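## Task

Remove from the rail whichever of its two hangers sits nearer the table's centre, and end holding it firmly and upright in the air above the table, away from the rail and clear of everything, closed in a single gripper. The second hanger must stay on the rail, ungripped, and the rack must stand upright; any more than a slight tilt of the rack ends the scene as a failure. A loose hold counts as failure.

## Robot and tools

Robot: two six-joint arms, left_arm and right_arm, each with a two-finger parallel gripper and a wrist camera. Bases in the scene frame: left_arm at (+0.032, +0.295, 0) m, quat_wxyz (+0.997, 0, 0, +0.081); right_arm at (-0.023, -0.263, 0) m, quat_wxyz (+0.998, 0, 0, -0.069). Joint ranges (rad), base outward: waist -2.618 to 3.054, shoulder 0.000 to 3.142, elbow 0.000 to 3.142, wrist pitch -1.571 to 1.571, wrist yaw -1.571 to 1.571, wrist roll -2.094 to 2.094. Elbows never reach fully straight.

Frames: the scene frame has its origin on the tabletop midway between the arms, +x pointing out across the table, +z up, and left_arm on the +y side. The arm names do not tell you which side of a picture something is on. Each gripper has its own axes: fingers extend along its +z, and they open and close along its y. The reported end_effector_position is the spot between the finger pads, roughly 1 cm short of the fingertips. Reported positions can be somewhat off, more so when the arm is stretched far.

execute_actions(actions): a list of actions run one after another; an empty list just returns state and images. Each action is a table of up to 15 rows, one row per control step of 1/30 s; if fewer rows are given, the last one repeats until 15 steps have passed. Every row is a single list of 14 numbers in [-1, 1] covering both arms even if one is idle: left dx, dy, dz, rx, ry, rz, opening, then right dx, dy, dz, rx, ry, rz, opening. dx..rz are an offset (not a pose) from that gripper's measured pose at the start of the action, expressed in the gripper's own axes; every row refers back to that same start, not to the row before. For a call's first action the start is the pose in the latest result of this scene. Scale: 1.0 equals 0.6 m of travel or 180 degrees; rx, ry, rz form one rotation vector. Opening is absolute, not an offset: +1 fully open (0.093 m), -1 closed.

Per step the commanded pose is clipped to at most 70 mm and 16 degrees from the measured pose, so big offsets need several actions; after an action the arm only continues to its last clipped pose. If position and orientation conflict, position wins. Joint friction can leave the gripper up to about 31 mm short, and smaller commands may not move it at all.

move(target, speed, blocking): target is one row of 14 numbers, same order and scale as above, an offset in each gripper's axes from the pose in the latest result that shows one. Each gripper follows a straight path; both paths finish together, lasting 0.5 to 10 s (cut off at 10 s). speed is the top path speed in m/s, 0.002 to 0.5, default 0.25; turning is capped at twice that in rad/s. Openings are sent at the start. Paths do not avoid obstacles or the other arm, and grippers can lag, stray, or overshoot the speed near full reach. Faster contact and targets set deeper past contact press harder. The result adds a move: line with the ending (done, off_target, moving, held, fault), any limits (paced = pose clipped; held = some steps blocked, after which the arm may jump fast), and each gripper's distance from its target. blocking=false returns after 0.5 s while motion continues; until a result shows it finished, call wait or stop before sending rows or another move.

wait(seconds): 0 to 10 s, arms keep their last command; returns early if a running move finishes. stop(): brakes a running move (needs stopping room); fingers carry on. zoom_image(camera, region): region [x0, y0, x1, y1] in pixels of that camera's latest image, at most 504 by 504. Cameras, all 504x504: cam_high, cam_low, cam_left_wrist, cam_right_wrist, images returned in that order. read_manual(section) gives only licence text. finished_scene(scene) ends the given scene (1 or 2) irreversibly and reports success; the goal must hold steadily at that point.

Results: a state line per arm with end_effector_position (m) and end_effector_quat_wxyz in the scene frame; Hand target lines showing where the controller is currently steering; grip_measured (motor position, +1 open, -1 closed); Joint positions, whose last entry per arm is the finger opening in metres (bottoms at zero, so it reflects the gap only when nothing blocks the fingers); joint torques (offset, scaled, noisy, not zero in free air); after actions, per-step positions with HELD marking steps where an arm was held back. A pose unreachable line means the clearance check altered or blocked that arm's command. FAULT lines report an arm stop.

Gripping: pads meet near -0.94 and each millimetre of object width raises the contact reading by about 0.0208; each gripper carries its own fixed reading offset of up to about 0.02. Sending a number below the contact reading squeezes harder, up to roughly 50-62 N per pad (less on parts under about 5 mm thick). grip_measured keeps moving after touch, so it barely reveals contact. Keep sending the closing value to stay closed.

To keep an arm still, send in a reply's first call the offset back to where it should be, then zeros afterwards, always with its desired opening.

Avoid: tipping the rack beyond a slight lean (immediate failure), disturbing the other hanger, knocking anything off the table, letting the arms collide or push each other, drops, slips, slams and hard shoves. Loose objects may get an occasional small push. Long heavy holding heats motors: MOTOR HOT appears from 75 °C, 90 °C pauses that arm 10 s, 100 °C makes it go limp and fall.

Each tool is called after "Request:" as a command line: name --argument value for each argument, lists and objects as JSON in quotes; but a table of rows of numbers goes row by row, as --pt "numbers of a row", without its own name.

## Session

Request:
execute_actions --actions '[]'

Scene clock: 0.00 s.
left_arm: end_effector_position=(+0.4037, +0.3517, +0.4092) grip_measured=+1.000 end_effector_quat_wxyz=(+0.711, -0.055, +0.699, +0.054) | right_arm: end_effector_position=(+0.3486, -0.3140, +0.4073) grip_measured=+1.000 end_effector_quat_wxyz=(+0.710, +0.048, +0.701, -0.055)
Joint positions: left_arm=[-0.01   1.052  1.062  0.007 -0.003 -0.002  0.093] | right_arm=[ 0.009  1.049  1.055  0.008  0.016 -0.009  0.093]
Joint velocities: left_arm=[-0.017  0.002 -0.012  0.007  0.007 -0.022  0.   ] | right_arm=[-0.012 -0.002 -0.012 -0.081  0.037  0.051  0.   ]
Joint torques (N m, as the arm reports them, + toward a larger angle): no reading
Motor temperatures (°C, as the motors report them): left_arm=[20 19 27 27 20 18] | right_arm=[20 20 22 27 19 19]
Hand target (left_arm): +0.404, +0.352, +0.409; +0.711, -0.055, +0.699, +0.054
Hand target (right_arm): +0.349, -0.314, +0.407; +0.710, +0.048, +0.701, -0.055

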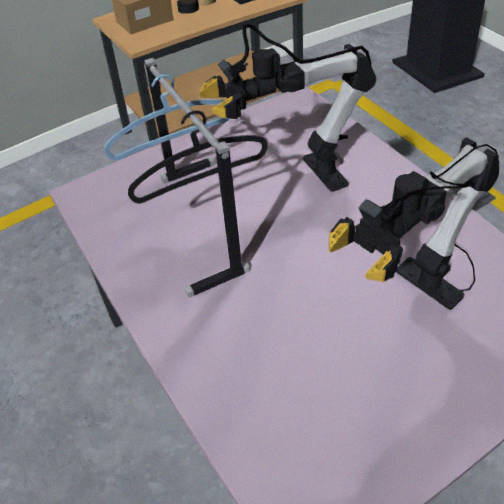

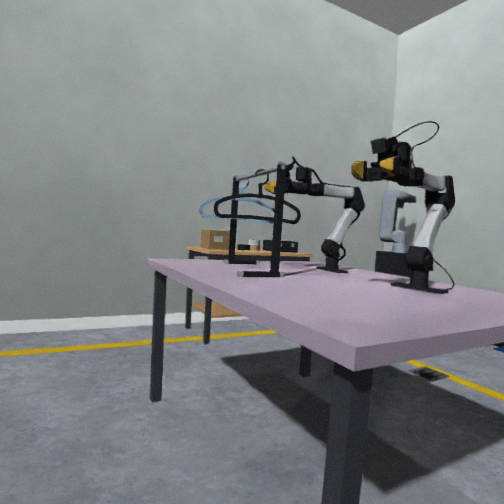

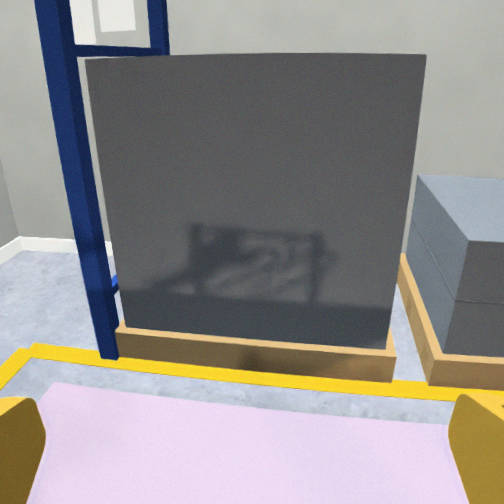

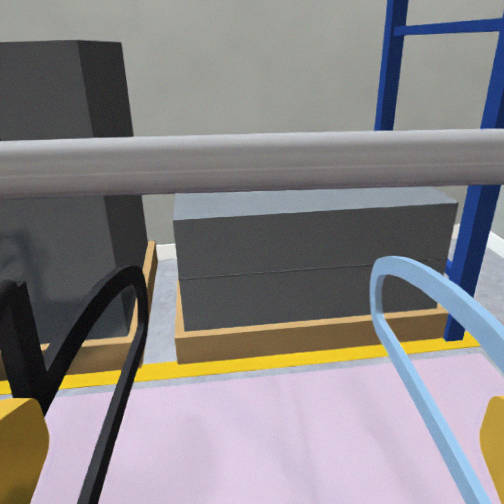

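Request:
zoom_image --camera "cam_high" --region '[100, 50, 280, 210]'

Request:
zoom_image --camera "cam_low" --region '[195, 145, 315, 245]'

Region (100, 50, 280, 210) of cam_high's 504x504 image, scaled by 2.800, with more detail than that image has.

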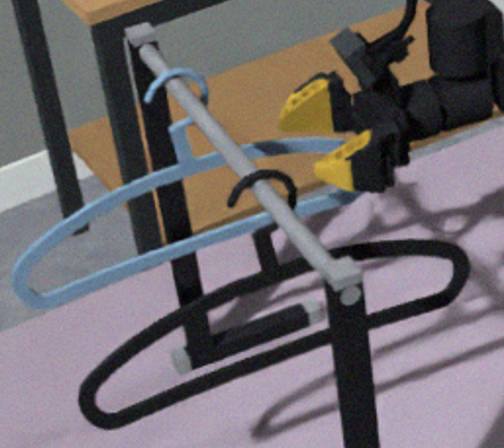

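Region (195, 145, 315, 245) of cam_low's 504x504 image, scaled by 4.200, with more detail than that image has.

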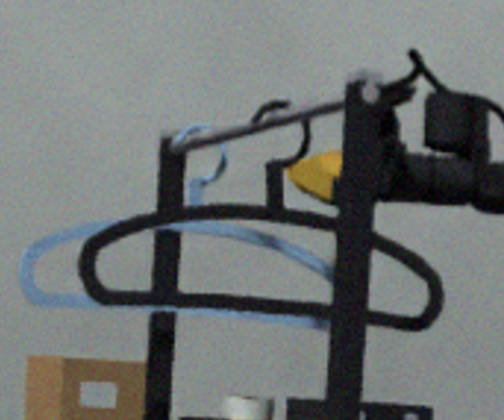

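Request:
move --target '[0,0,0,0,0,0,1, 0.045,0.1475,-0.062,-0.0105,0.233,-0.004,0.3]' --speed 0.25

Request:
zoom_image --camera "cam_high" --region '[160, 50, 290, 180]'

Request:
zoom_image --camera "cam_low" --region '[235, 145, 325, 235]'

Scene clock: 19.53 s.
left_arm: end_effector_position=(+0.4037, +0.3517, +0.4092) grip_measured=+1.000 end_effector_quat_wxyz=(+0.711, -0.055, +0.699, +0.054) | right_arm: end_effector_position=(+0.3237, -0.2223, +0.3779) grip_measured=+0.303 end_effector_quat_wxyz=(+0.417, +0.041, +0.908, -0.024)
Joint positions: left_arm=[-0.01   1.052  1.062  0.007 -0.003 -0.002  0.093] | right_arm=[ 0.377  1.416  1.879 -1.203  0.255  0.214  0.06 ]
Joint velocities: left_arm=[-0.002 -0.012  0.002  0.081 -0.037  0.022  0.   ] | right_arm=[ 0.017 -0.007  0.002 -0.022  0.007 -0.037 -0.001]
Joint torques (N m, as the arm reports them, + toward a larger angle): left_arm=[-0.14 -3.73  8.    2.44  0.09 -0.04] | right_arm=[ 0.18 -3.17  9.25  1.83  0.24  0.05]
Motor temperatures (°C, as the motors report them): left_arm=[20 19 31 32 20 18] | right_arm=[20 21 26 30 19 19]
Hand target (left_arm): +0.404, +0.352, +0.409; +0.711, -0.055, +0.699, +0.054
Hand target (right_arm): +0.325, -0.221, +0.379; +0.414, +0.043, +0.909, -0.027
Off the commanded pose (left_arm): 0.000 m, 0 deg.
Off the commanded pose (right_arm): 0.002 m, 1 deg.
move: done

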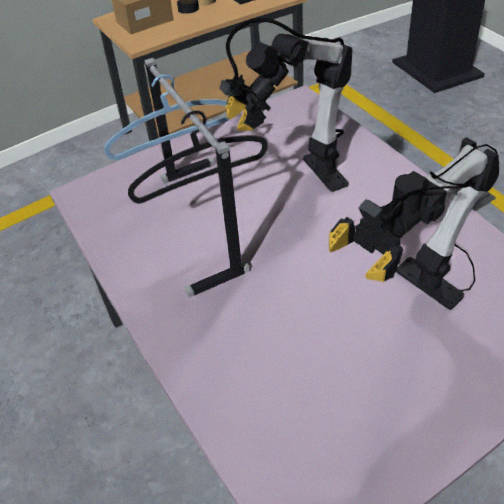

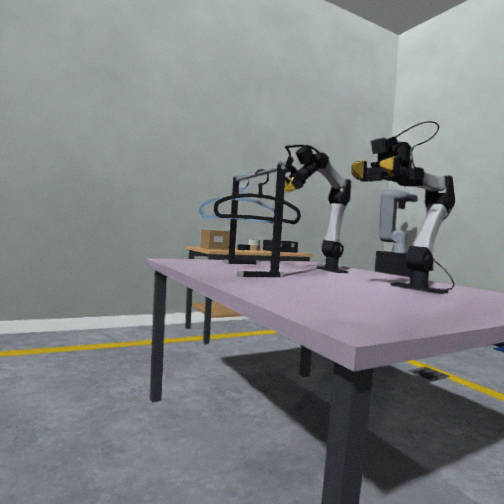

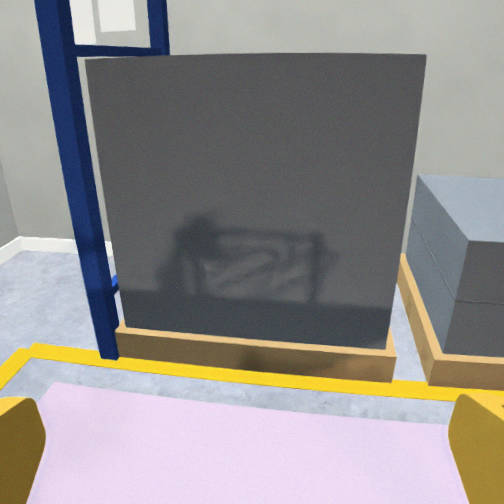

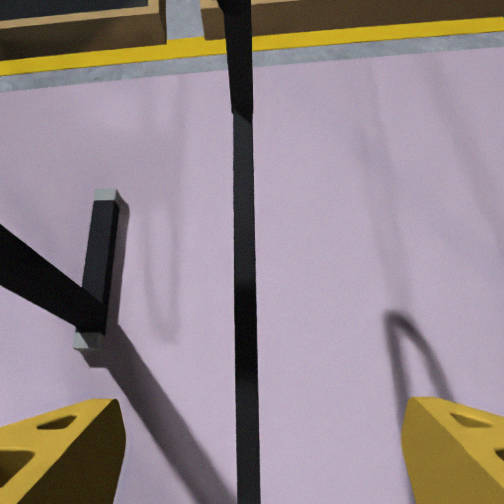

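Region (160, 50, 290, 180) of cam_high's 504x504 image, scaled by 3.877, with more detail than that image has.

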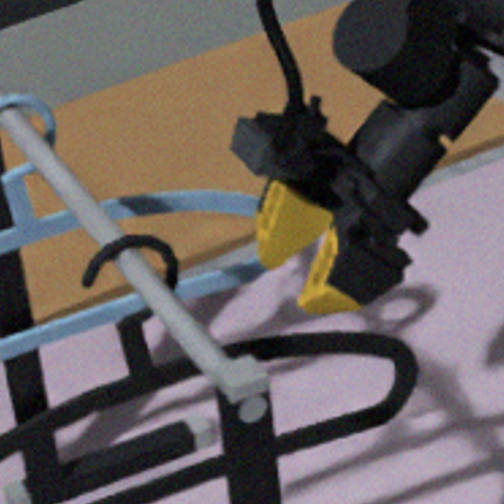

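Region (235, 145, 325, 235) of cam_low's 504x504 image, scaled by 5.600, with more detail than that image has.

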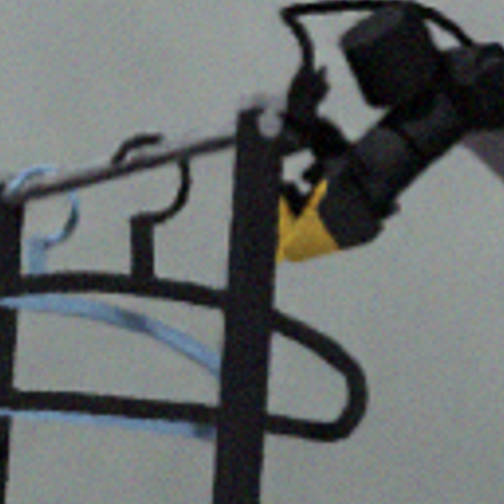

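Request:
move --target '[0,0,0,0,0,0,1, 0.03,0.007,0.145,0,0,0,0.2]' --speed 0.12

Request:
zoom_image --camera "cam_high" --region '[160, 50, 290, 180]'

Request:
zoom_image --camera "cam_low" --region '[235, 145, 325, 235]'

Scene clock: 32.70 s.
left_arm: end_effector_position=(+0.4037, +0.3517, +0.4092) grip_measured=+1.000 end_effector_quat_wxyz=(+0.711, -0.055, +0.699, +0.054) | right_arm: end_effector_position=(+0.3712, -0.2219, +0.3119) grip_measured=+0.203 end_effector_quat_wxyz=(+0.415, +0.043, +0.908, -0.026)
Joint positions: left_arm=[-0.01   1.052  1.062  0.007 -0.003 -0.002  0.093] | right_arm=[ 0.34   1.44   1.592 -0.89   0.234  0.191  0.055]
Joint velocities: left_arm=[ 0.002  0.017 -0.002  0.051  0.051  0.022  0.   ] | right_arm=[-0.007 -0.002 -0.007  0.007  0.022  0.037 -0.   ]
Joint torques (N m, as the arm reports them, + toward a larger angle): left_arm=[-0.16 -3.72  7.84  2.46  0.09 -0.06] | right_arm=[-1.16 -4.92  6.74  2.27 -0.01 -0.13]
Motor temperatures (°C, as the motors report them): left_arm=[20 19 33 33 20 18] | right_arm=[20 21 27 30 19 19]
Hand target (left_arm): +0.404, +0.352, +0.409; +0.711, -0.055, +0.699, +0.054
Hand target (right_arm): +0.377, -0.223, +0.307; +0.416, +0.041, +0.908, -0.024
Off the commanded pose (left_arm): 0.000 m, 0 deg.
Off the commanded pose (right_arm): 0.008 m, 0 deg.
move: done

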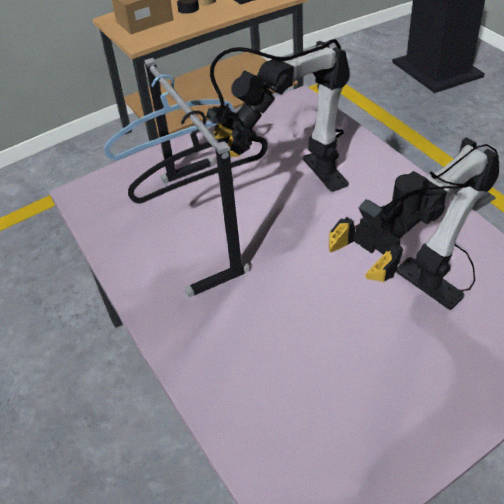

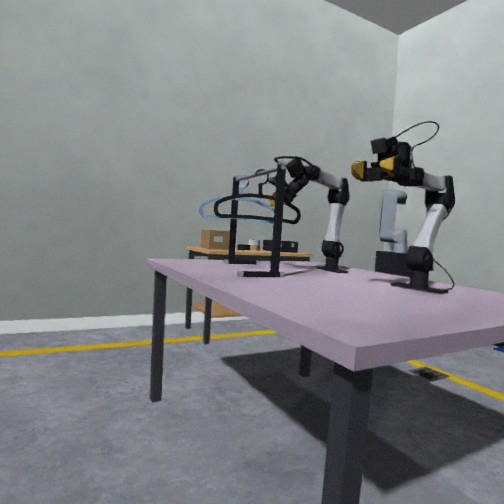

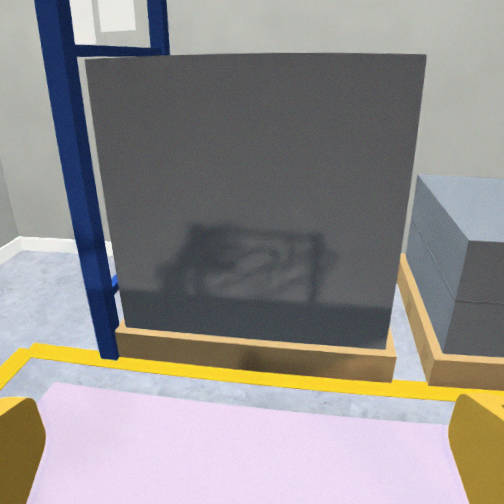

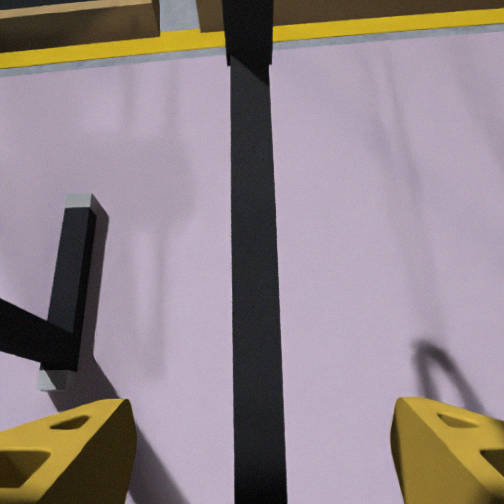

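Region (160, 50, 290, 180) of cam_high's 504x504 image, scaled by 3.877, with more detail than that image has.

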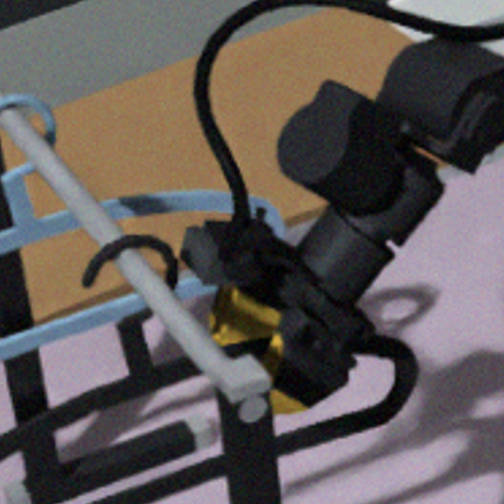

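Region (235, 145, 325, 235) of cam_low's 504x504 image, scaled by 5.600, with more detail than that image has.

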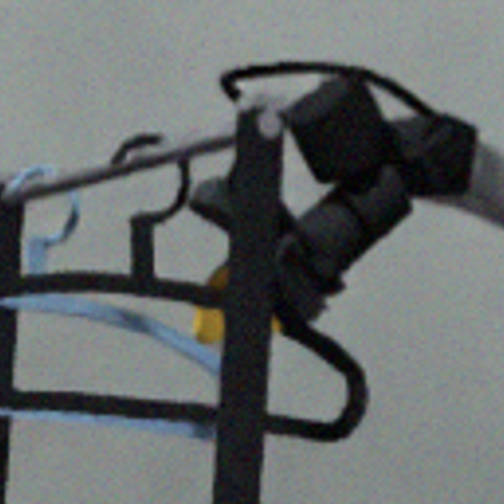

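Request:
execute_actions --actions '[[[0,0,0,0,0,0,1,0,0,0,0,0,0,-0.1],[0,0,0,0,0,0,1,0,0,0,0,0,0,-0.25],[0,0,0,0,0,0,1,0,0,0,0,0,0,-0.4],[0,0,0,0,0,0,1,0,0,0,0,0,0,-0.5],[0,0,0,0,0,0,1,0,0,0,0,0,0,-0.57],[0,0,0,0,0,0,1,0,0,0,0,0,0,-0.63],[0,0,0,0,0,0,1,0,0,0,0,0,0,-0.68],[0,0,0,0,0,0,1,0,0,0,0,0,0,-0.72],[0,0,0,0,0,0,1,0,0,0,0,0,0,-0.76],[0,0,0,0,0,0,1,0,0,0,0,0,0,-0.8],[0,0,0,0,0,0,1,0,0,0,0,0,0,-0.84],[0,0,0,0,0,0,1,0,0,0,0,0,0,-0.88],[0,0,0,0,0,0,1,0,0,0,0,0,0,-0.92],[0,0,0,0,0,0,1,0,0,0,0,0,0,-0.96],[0,0,0,0,0,0,1,0,0,0,0,0,0,-1]]]'

Scene clock: 41.87 s.
left_arm: end_effector_position=(+0.4037, +0.3517, +0.4092) grip_measured=+1.000 end_effector_quat_wxyz=(+0.711, -0.055, +0.699, +0.054) | right_arm: end_effector_position=(+0.3715, -0.2218, +0.3121) grip_measured=-0.954 end_effector_quat_wxyz=(+0.416, +0.043, +0.908, -0.026)
Joint positions: left_arm=[-0.01   1.052  1.062  0.007 -0.003 -0.002  0.093] | right_arm=[ 0.34   1.44   1.592 -0.888  0.234  0.191  0.   ]
Joint velocities: left_arm=[ 0.012 -0.012 -0.002 -0.066  0.022 -0.037  0.   ] | right_arm=[ 0.002 -0.002 -0.002 -0.007 -0.022  0.007  0.   ]
Joint torques (N m, as the arm reports them, + toward a larger angle): left_arm=[-0.03 -3.72  7.9   2.45  0.1  -0.03] | right_arm=[-0.32 -5.58  8.1   1.98  0.12  0.02]
Motor temperatures (°C, as the motors report them): left_arm=[20 19 34 33 20 18] | right_arm=[20 21 27 31 19 19]
Hand target (left_arm): +0.404, +0.352, +0.409; +0.711, -0.055, +0.699, +0.054
Hand target (right_arm): +0.371, -0.222, +0.312; +0.415, +0.043, +0.908, -0.026
Off the commanded pose (left_arm): 0.000 m, 0 deg.
Off the commanded pose (right_arm): 0.000 m, 0 deg.
Step readings (end_effector_position):
0: left_arm (+0.4037, +0.3517, +0.4092) | right_arm (+0.3715, -0.2218, +0.3121)
1: left_arm (+0.4037, +0.3517, +0.4092) | right_arm (+0.3715, -0.2218, +0.3121)
2: left_arm (+0.4037, +0.3517, +0.4092) | right_arm (+0.3715, -0.2218, +0.3121)
4: left_arm (+0.4037, +0.3517, +0.4092) | right_arm (+0.3715, -0.2218, +0.3121)
8: left_arm (+0.4037, +0.3517, +0.4092) | right_arm (+0.3715, -0.2218, +0.3121)
15: end_effector_position above

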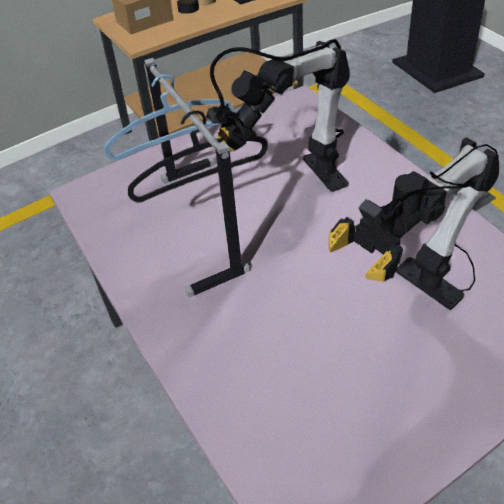

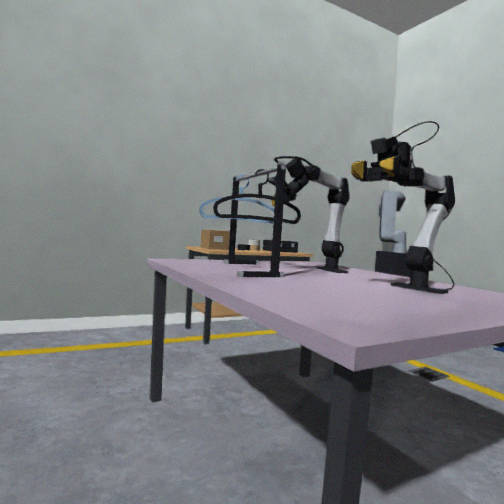

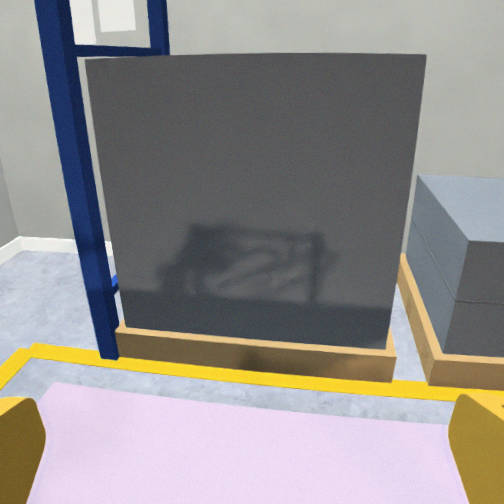

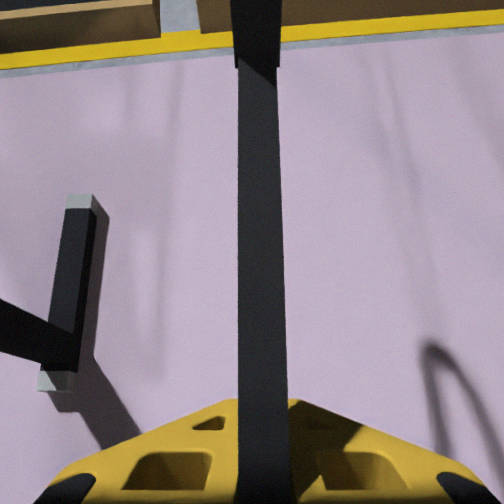

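Request:
move --target '[0,0,0,0,0,0,1, -0.038,0,-0.033,0,-0.012,0,-1]' --speed 0.05

Request:
zoom_image --camera "cam_high" --region '[160, 50, 290, 180]'

Request:
zoom_image --camera "cam_low" --region '[235, 145, 295, 205]'

Scene clock: 49.23 s.
left_arm: end_effector_position=(+0.4037, +0.3517, +0.4092) grip_measured=+1.000 end_effector_quat_wxyz=(+0.711, -0.055, +0.699, +0.054) | right_arm: end_effector_position=(+0.3656, -0.2230, +0.3361) grip_measured=-0.966 end_effector_quat_wxyz=(+0.425, +0.044, +0.904, -0.024)
Joint positions: left_arm=[-0.01   1.052  1.062  0.007 -0.003 -0.002  0.093] | right_arm=[ 0.34   1.44   1.68  -0.955  0.234  0.191  0.   ]
Joint velocities: left_arm=[ 0.002 -0.002  0.007 -0.051 -0.022  0.037  0.   ] | right_arm=[ 0.007 -0.017  0.007 -0.081 -0.022  0.066  0.   ]
Joint torques (N m, as the arm reports them, + toward a larger angle): left_arm=[-0.09 -3.7   7.88  2.43  0.1  -0.03] | right_arm=[-0.14 -4.   10.49  2.12  0.23 -0.09]
Motor temperatures (°C, as the motors report them): left_arm=[20 20 35 34 20 18] | right_arm=[20 22 27 31 19 19]
Hand target (left_arm): +0.404, +0.352, +0.409; +0.711, -0.055, +0.699, +0.054
Hand target (right_arm): +0.371, -0.222, +0.342; +0.433, +0.042, +0.900, -0.027
Off the commanded pose (left_arm): 0.000 m, 0 deg.
Off the commanded pose (right_arm): 0.009 m, 1 deg.
move: done

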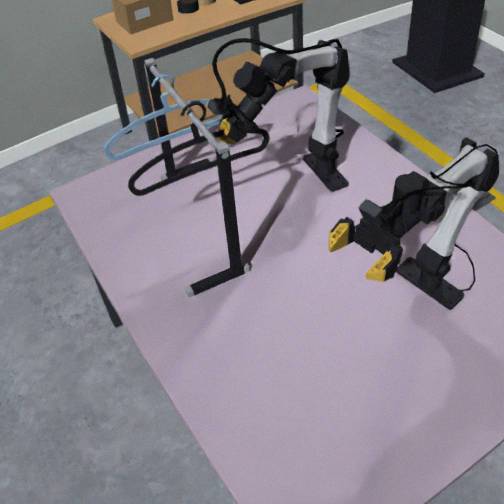

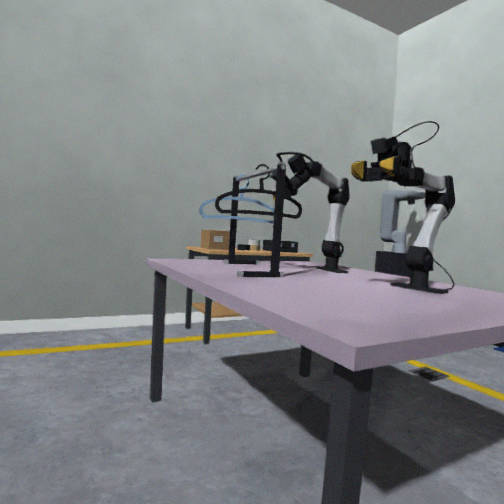

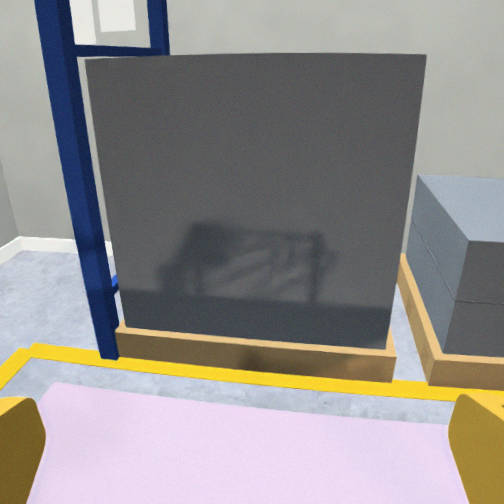

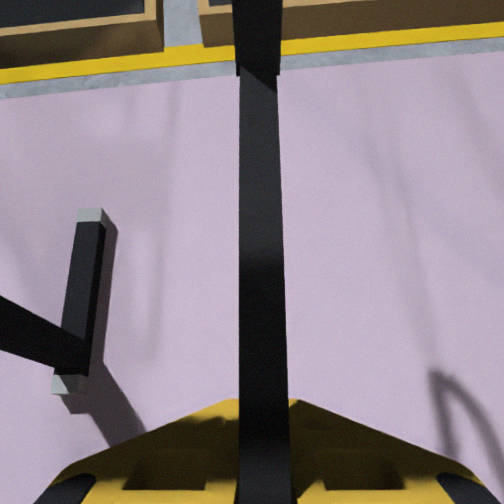

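Region (160, 50, 290, 180) of cam_high's 504x504 image, scaled by 3.877, with more detail than that image has.

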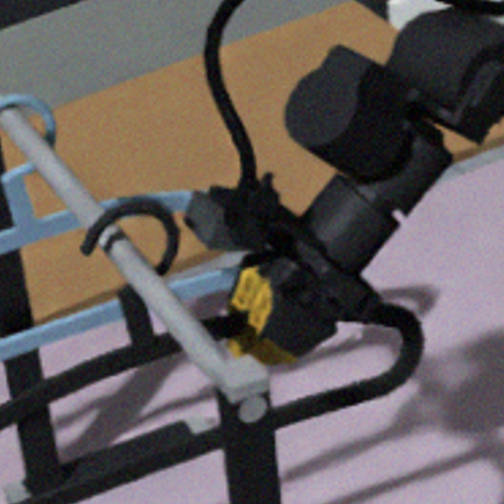

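Region (235, 145, 295, 205) of cam_low's 504x504 image, scaled by 8.400, with more detail than that image has.

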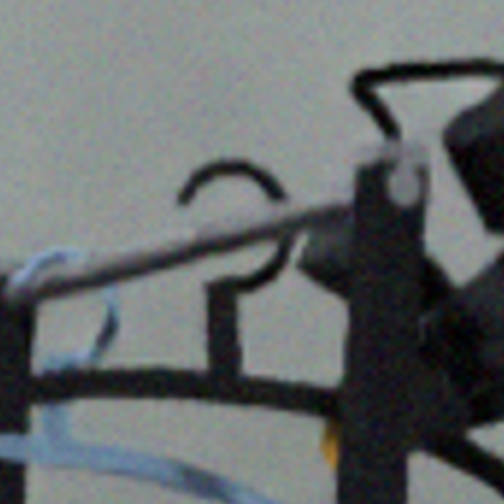

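Request:
move --target '[0,0,0,0,0,0,1, 0.035,0,-0.1005,0,-0.012,0,-1]' --speed 0.05

Request:
zoom_image --camera "cam_high" --region '[110, 30, 310, 230]'

Scene clock: 57.27 s.
left_arm: end_effector_position=(+0.4037, +0.3517, +0.4092) grip_measured=+1.000 end_effector_quat_wxyz=(+0.711, -0.055, +0.699, +0.054) | right_arm: end_effector_position=(+0.3104, -0.2164, +0.3551) grip_measured=-0.966 end_effector_quat_wxyz=(+0.432, +0.038, +0.901, -0.022)
Joint positions: left_arm=[-0.01   1.052  1.062  0.007 -0.003 -0.002  0.093] | right_arm=[ 0.42   1.288  1.645 -1.068  0.29   0.232  0.   ]
Joint velocities: left_arm=[-0.017 -0.002 -0.017  0.007  0.007  0.051  0.   ] | right_arm=[ 0.017 -0.022 -0.002  0.007  0.081 -0.022  0.   ]
Joint torques (N m, as the arm reports them, + toward a larger angle): left_arm=[-0.09 -3.68  7.8   2.46  0.13 -0.07] | right_arm=[ 0.27 -5.51  6.25  2.11  0.3   0.04]
Motor temperatures (°C, as the motors report them): left_arm=[20 20 36 34 20 18] | right_arm=[20 22 28 31 19 19]
Hand target (left_arm): +0.404, +0.352, +0.409; +0.711, -0.055, +0.699, +0.054
Hand target (right_arm): +0.306, -0.218, +0.359; +0.442, +0.044, +0.896, -0.024
Off the commanded pose (left_arm): 0.000 m, 0 deg.
Off the commanded pose (right_arm): 0.005 m, 1 deg.
move: done

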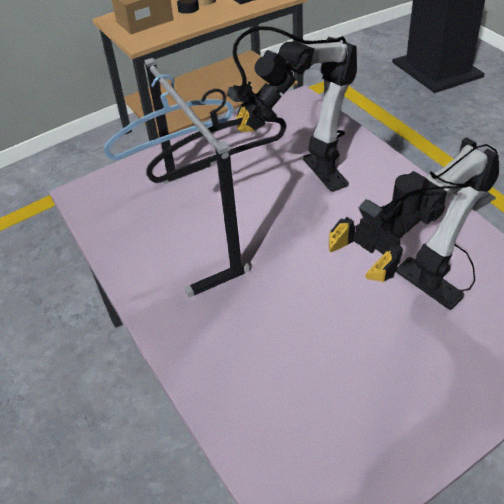

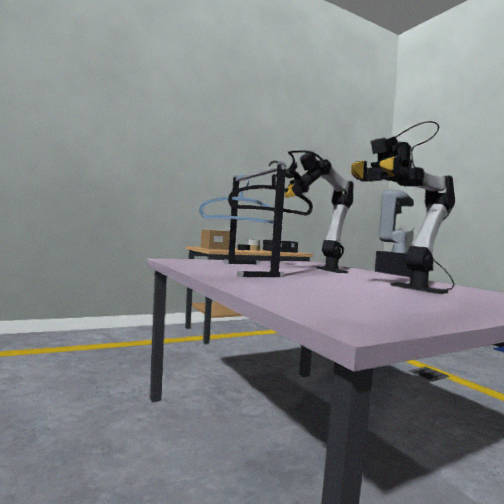

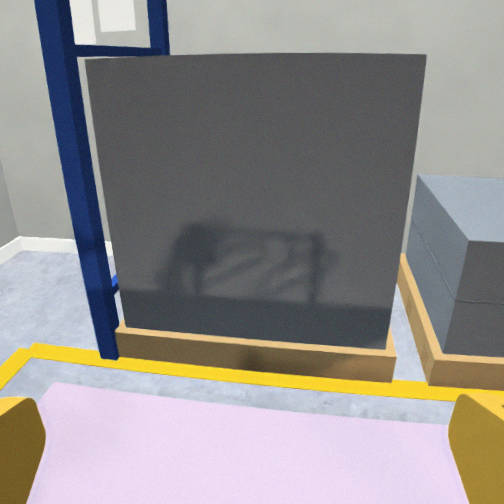

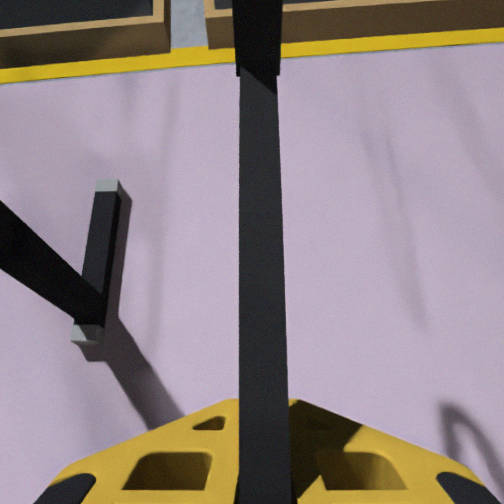

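Region (110, 30, 310, 230) of cam_high's 504x504 image, scaled by 2.520, with more detail than that image has.

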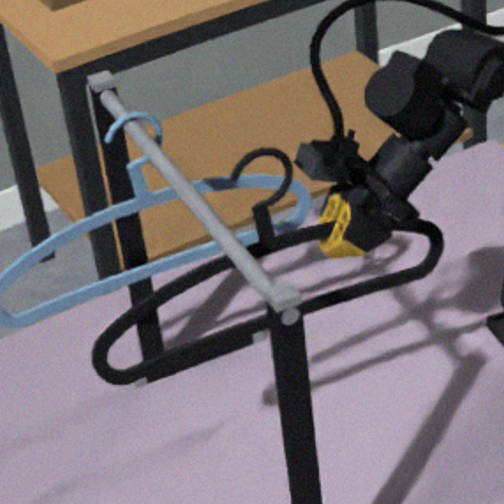

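Request:
move --target '[0,0,0,0,0,0,1, 0.234,-0.082,-0.198,-0.0446,0,-0.0358,-1]' --speed 0.15

Request:
zoom_image --camera "cam_high" --region '[130, 0, 400, 270]'

Request:
zoom_image --camera "cam_low" --region '[190, 130, 400, 290]'

Scene clock: 67.40 s.
left_arm: end_effector_position=(+0.4037, +0.3517, +0.4092) grip_measured=+1.000 end_effector_quat_wxyz=(+0.711, -0.055, +0.699, +0.054) | right_arm: end_effector_position=(+0.1255, -0.2527, +0.3232) grip_measured=-0.966 end_effector_quat_wxyz=(+0.428, -0.035, +0.903, +0.009)
Joint positions: left_arm=[-0.01   1.052  1.062  0.007 -0.003 -0.002  0.093] | right_arm=[ 0.246  0.657  1.347 -1.378  0.036  0.013  0.   ]
Joint velocities: left_arm=[-0.012  0.017 -0.017 -0.007 -0.037  0.066  0.   ] | right_arm=[-0.081  0.002  0.007 -0.007 -0.051 -0.051  0.   ]
Joint torques (N m, as the arm reports them, + toward a larger angle): left_arm=[-0.14 -3.76  7.82  2.45  0.1  -0.05] | right_arm=[-1.34  1.35  4.57  2.2  -0.1  -0.11]
Motor temperatures (°C, as the motors report them): left_arm=[20 20 36 34 20 18] | right_arm=[20 22 27 32 19 19]
Hand target (left_arm): +0.404, +0.352, +0.409; +0.711, -0.055, +0.699, +0.054
Hand target (right_arm): +0.125, -0.251, +0.322; +0.432, -0.042, +0.901, +0.014
Off the commanded pose (left_arm): 0.000 m, 0 deg.
Off the commanded pose (right_arm): 0.004 m, 1 deg.
move: done

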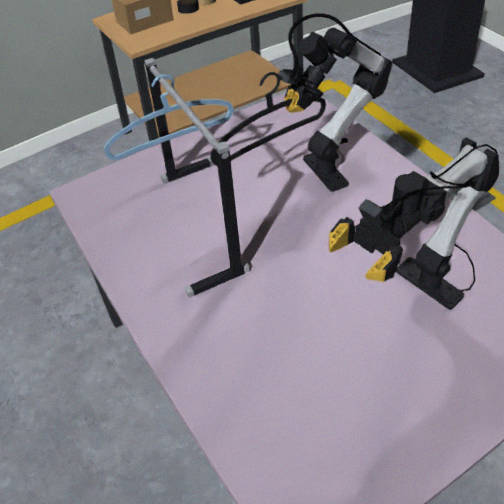

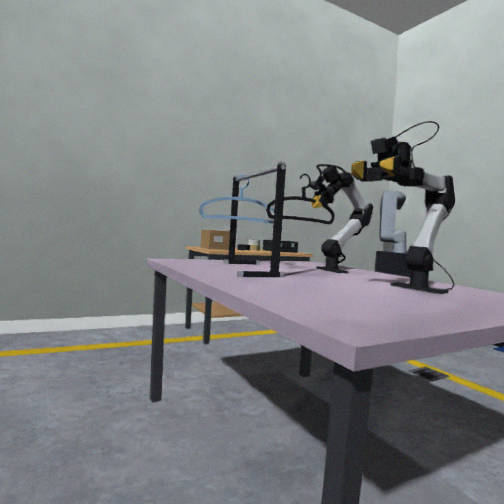

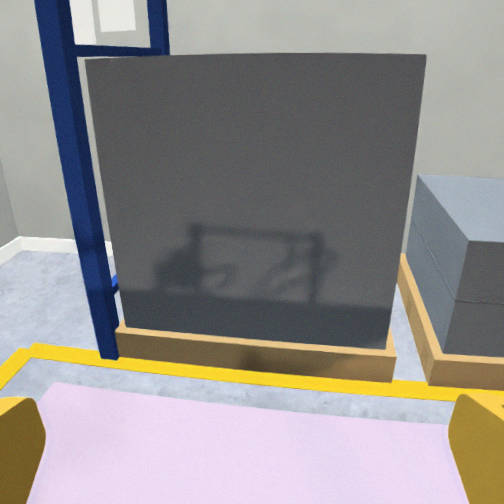

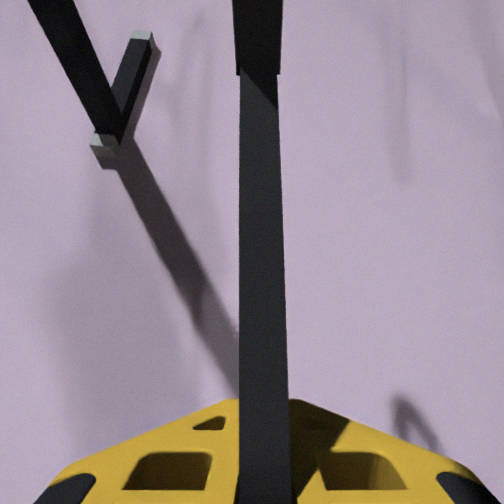

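Region (130, 0, 400, 270) of cam_high's 504x504 image, scaled by 1.867, with more detail than that image has.

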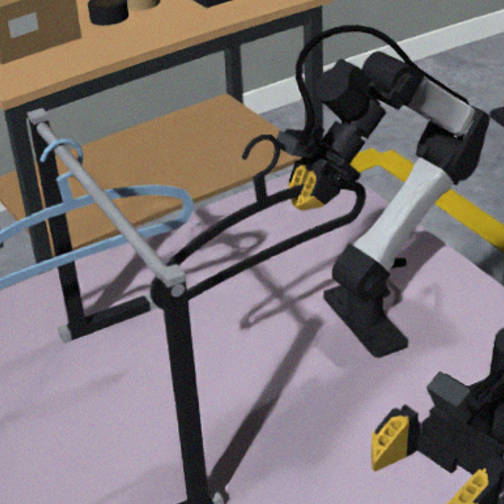

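Region (190, 130, 400, 290) of cam_low's 504x504 image, scaled by 2.400, with more detail than that image has; it fills the top 384 rows of this view, and the rest is white.

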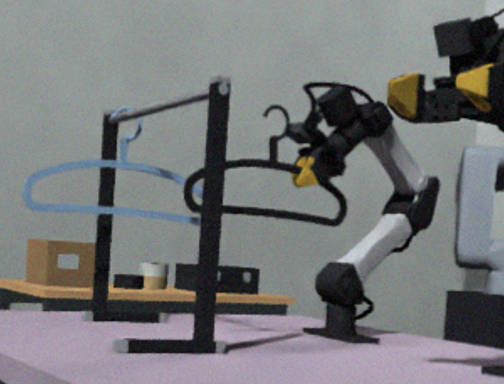

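The hanger is pulled back about 0.245 m, as in scene 1, and is upright and clear of everything.

Request:
finished_scene --scene 2

The scene is finished: the task was done.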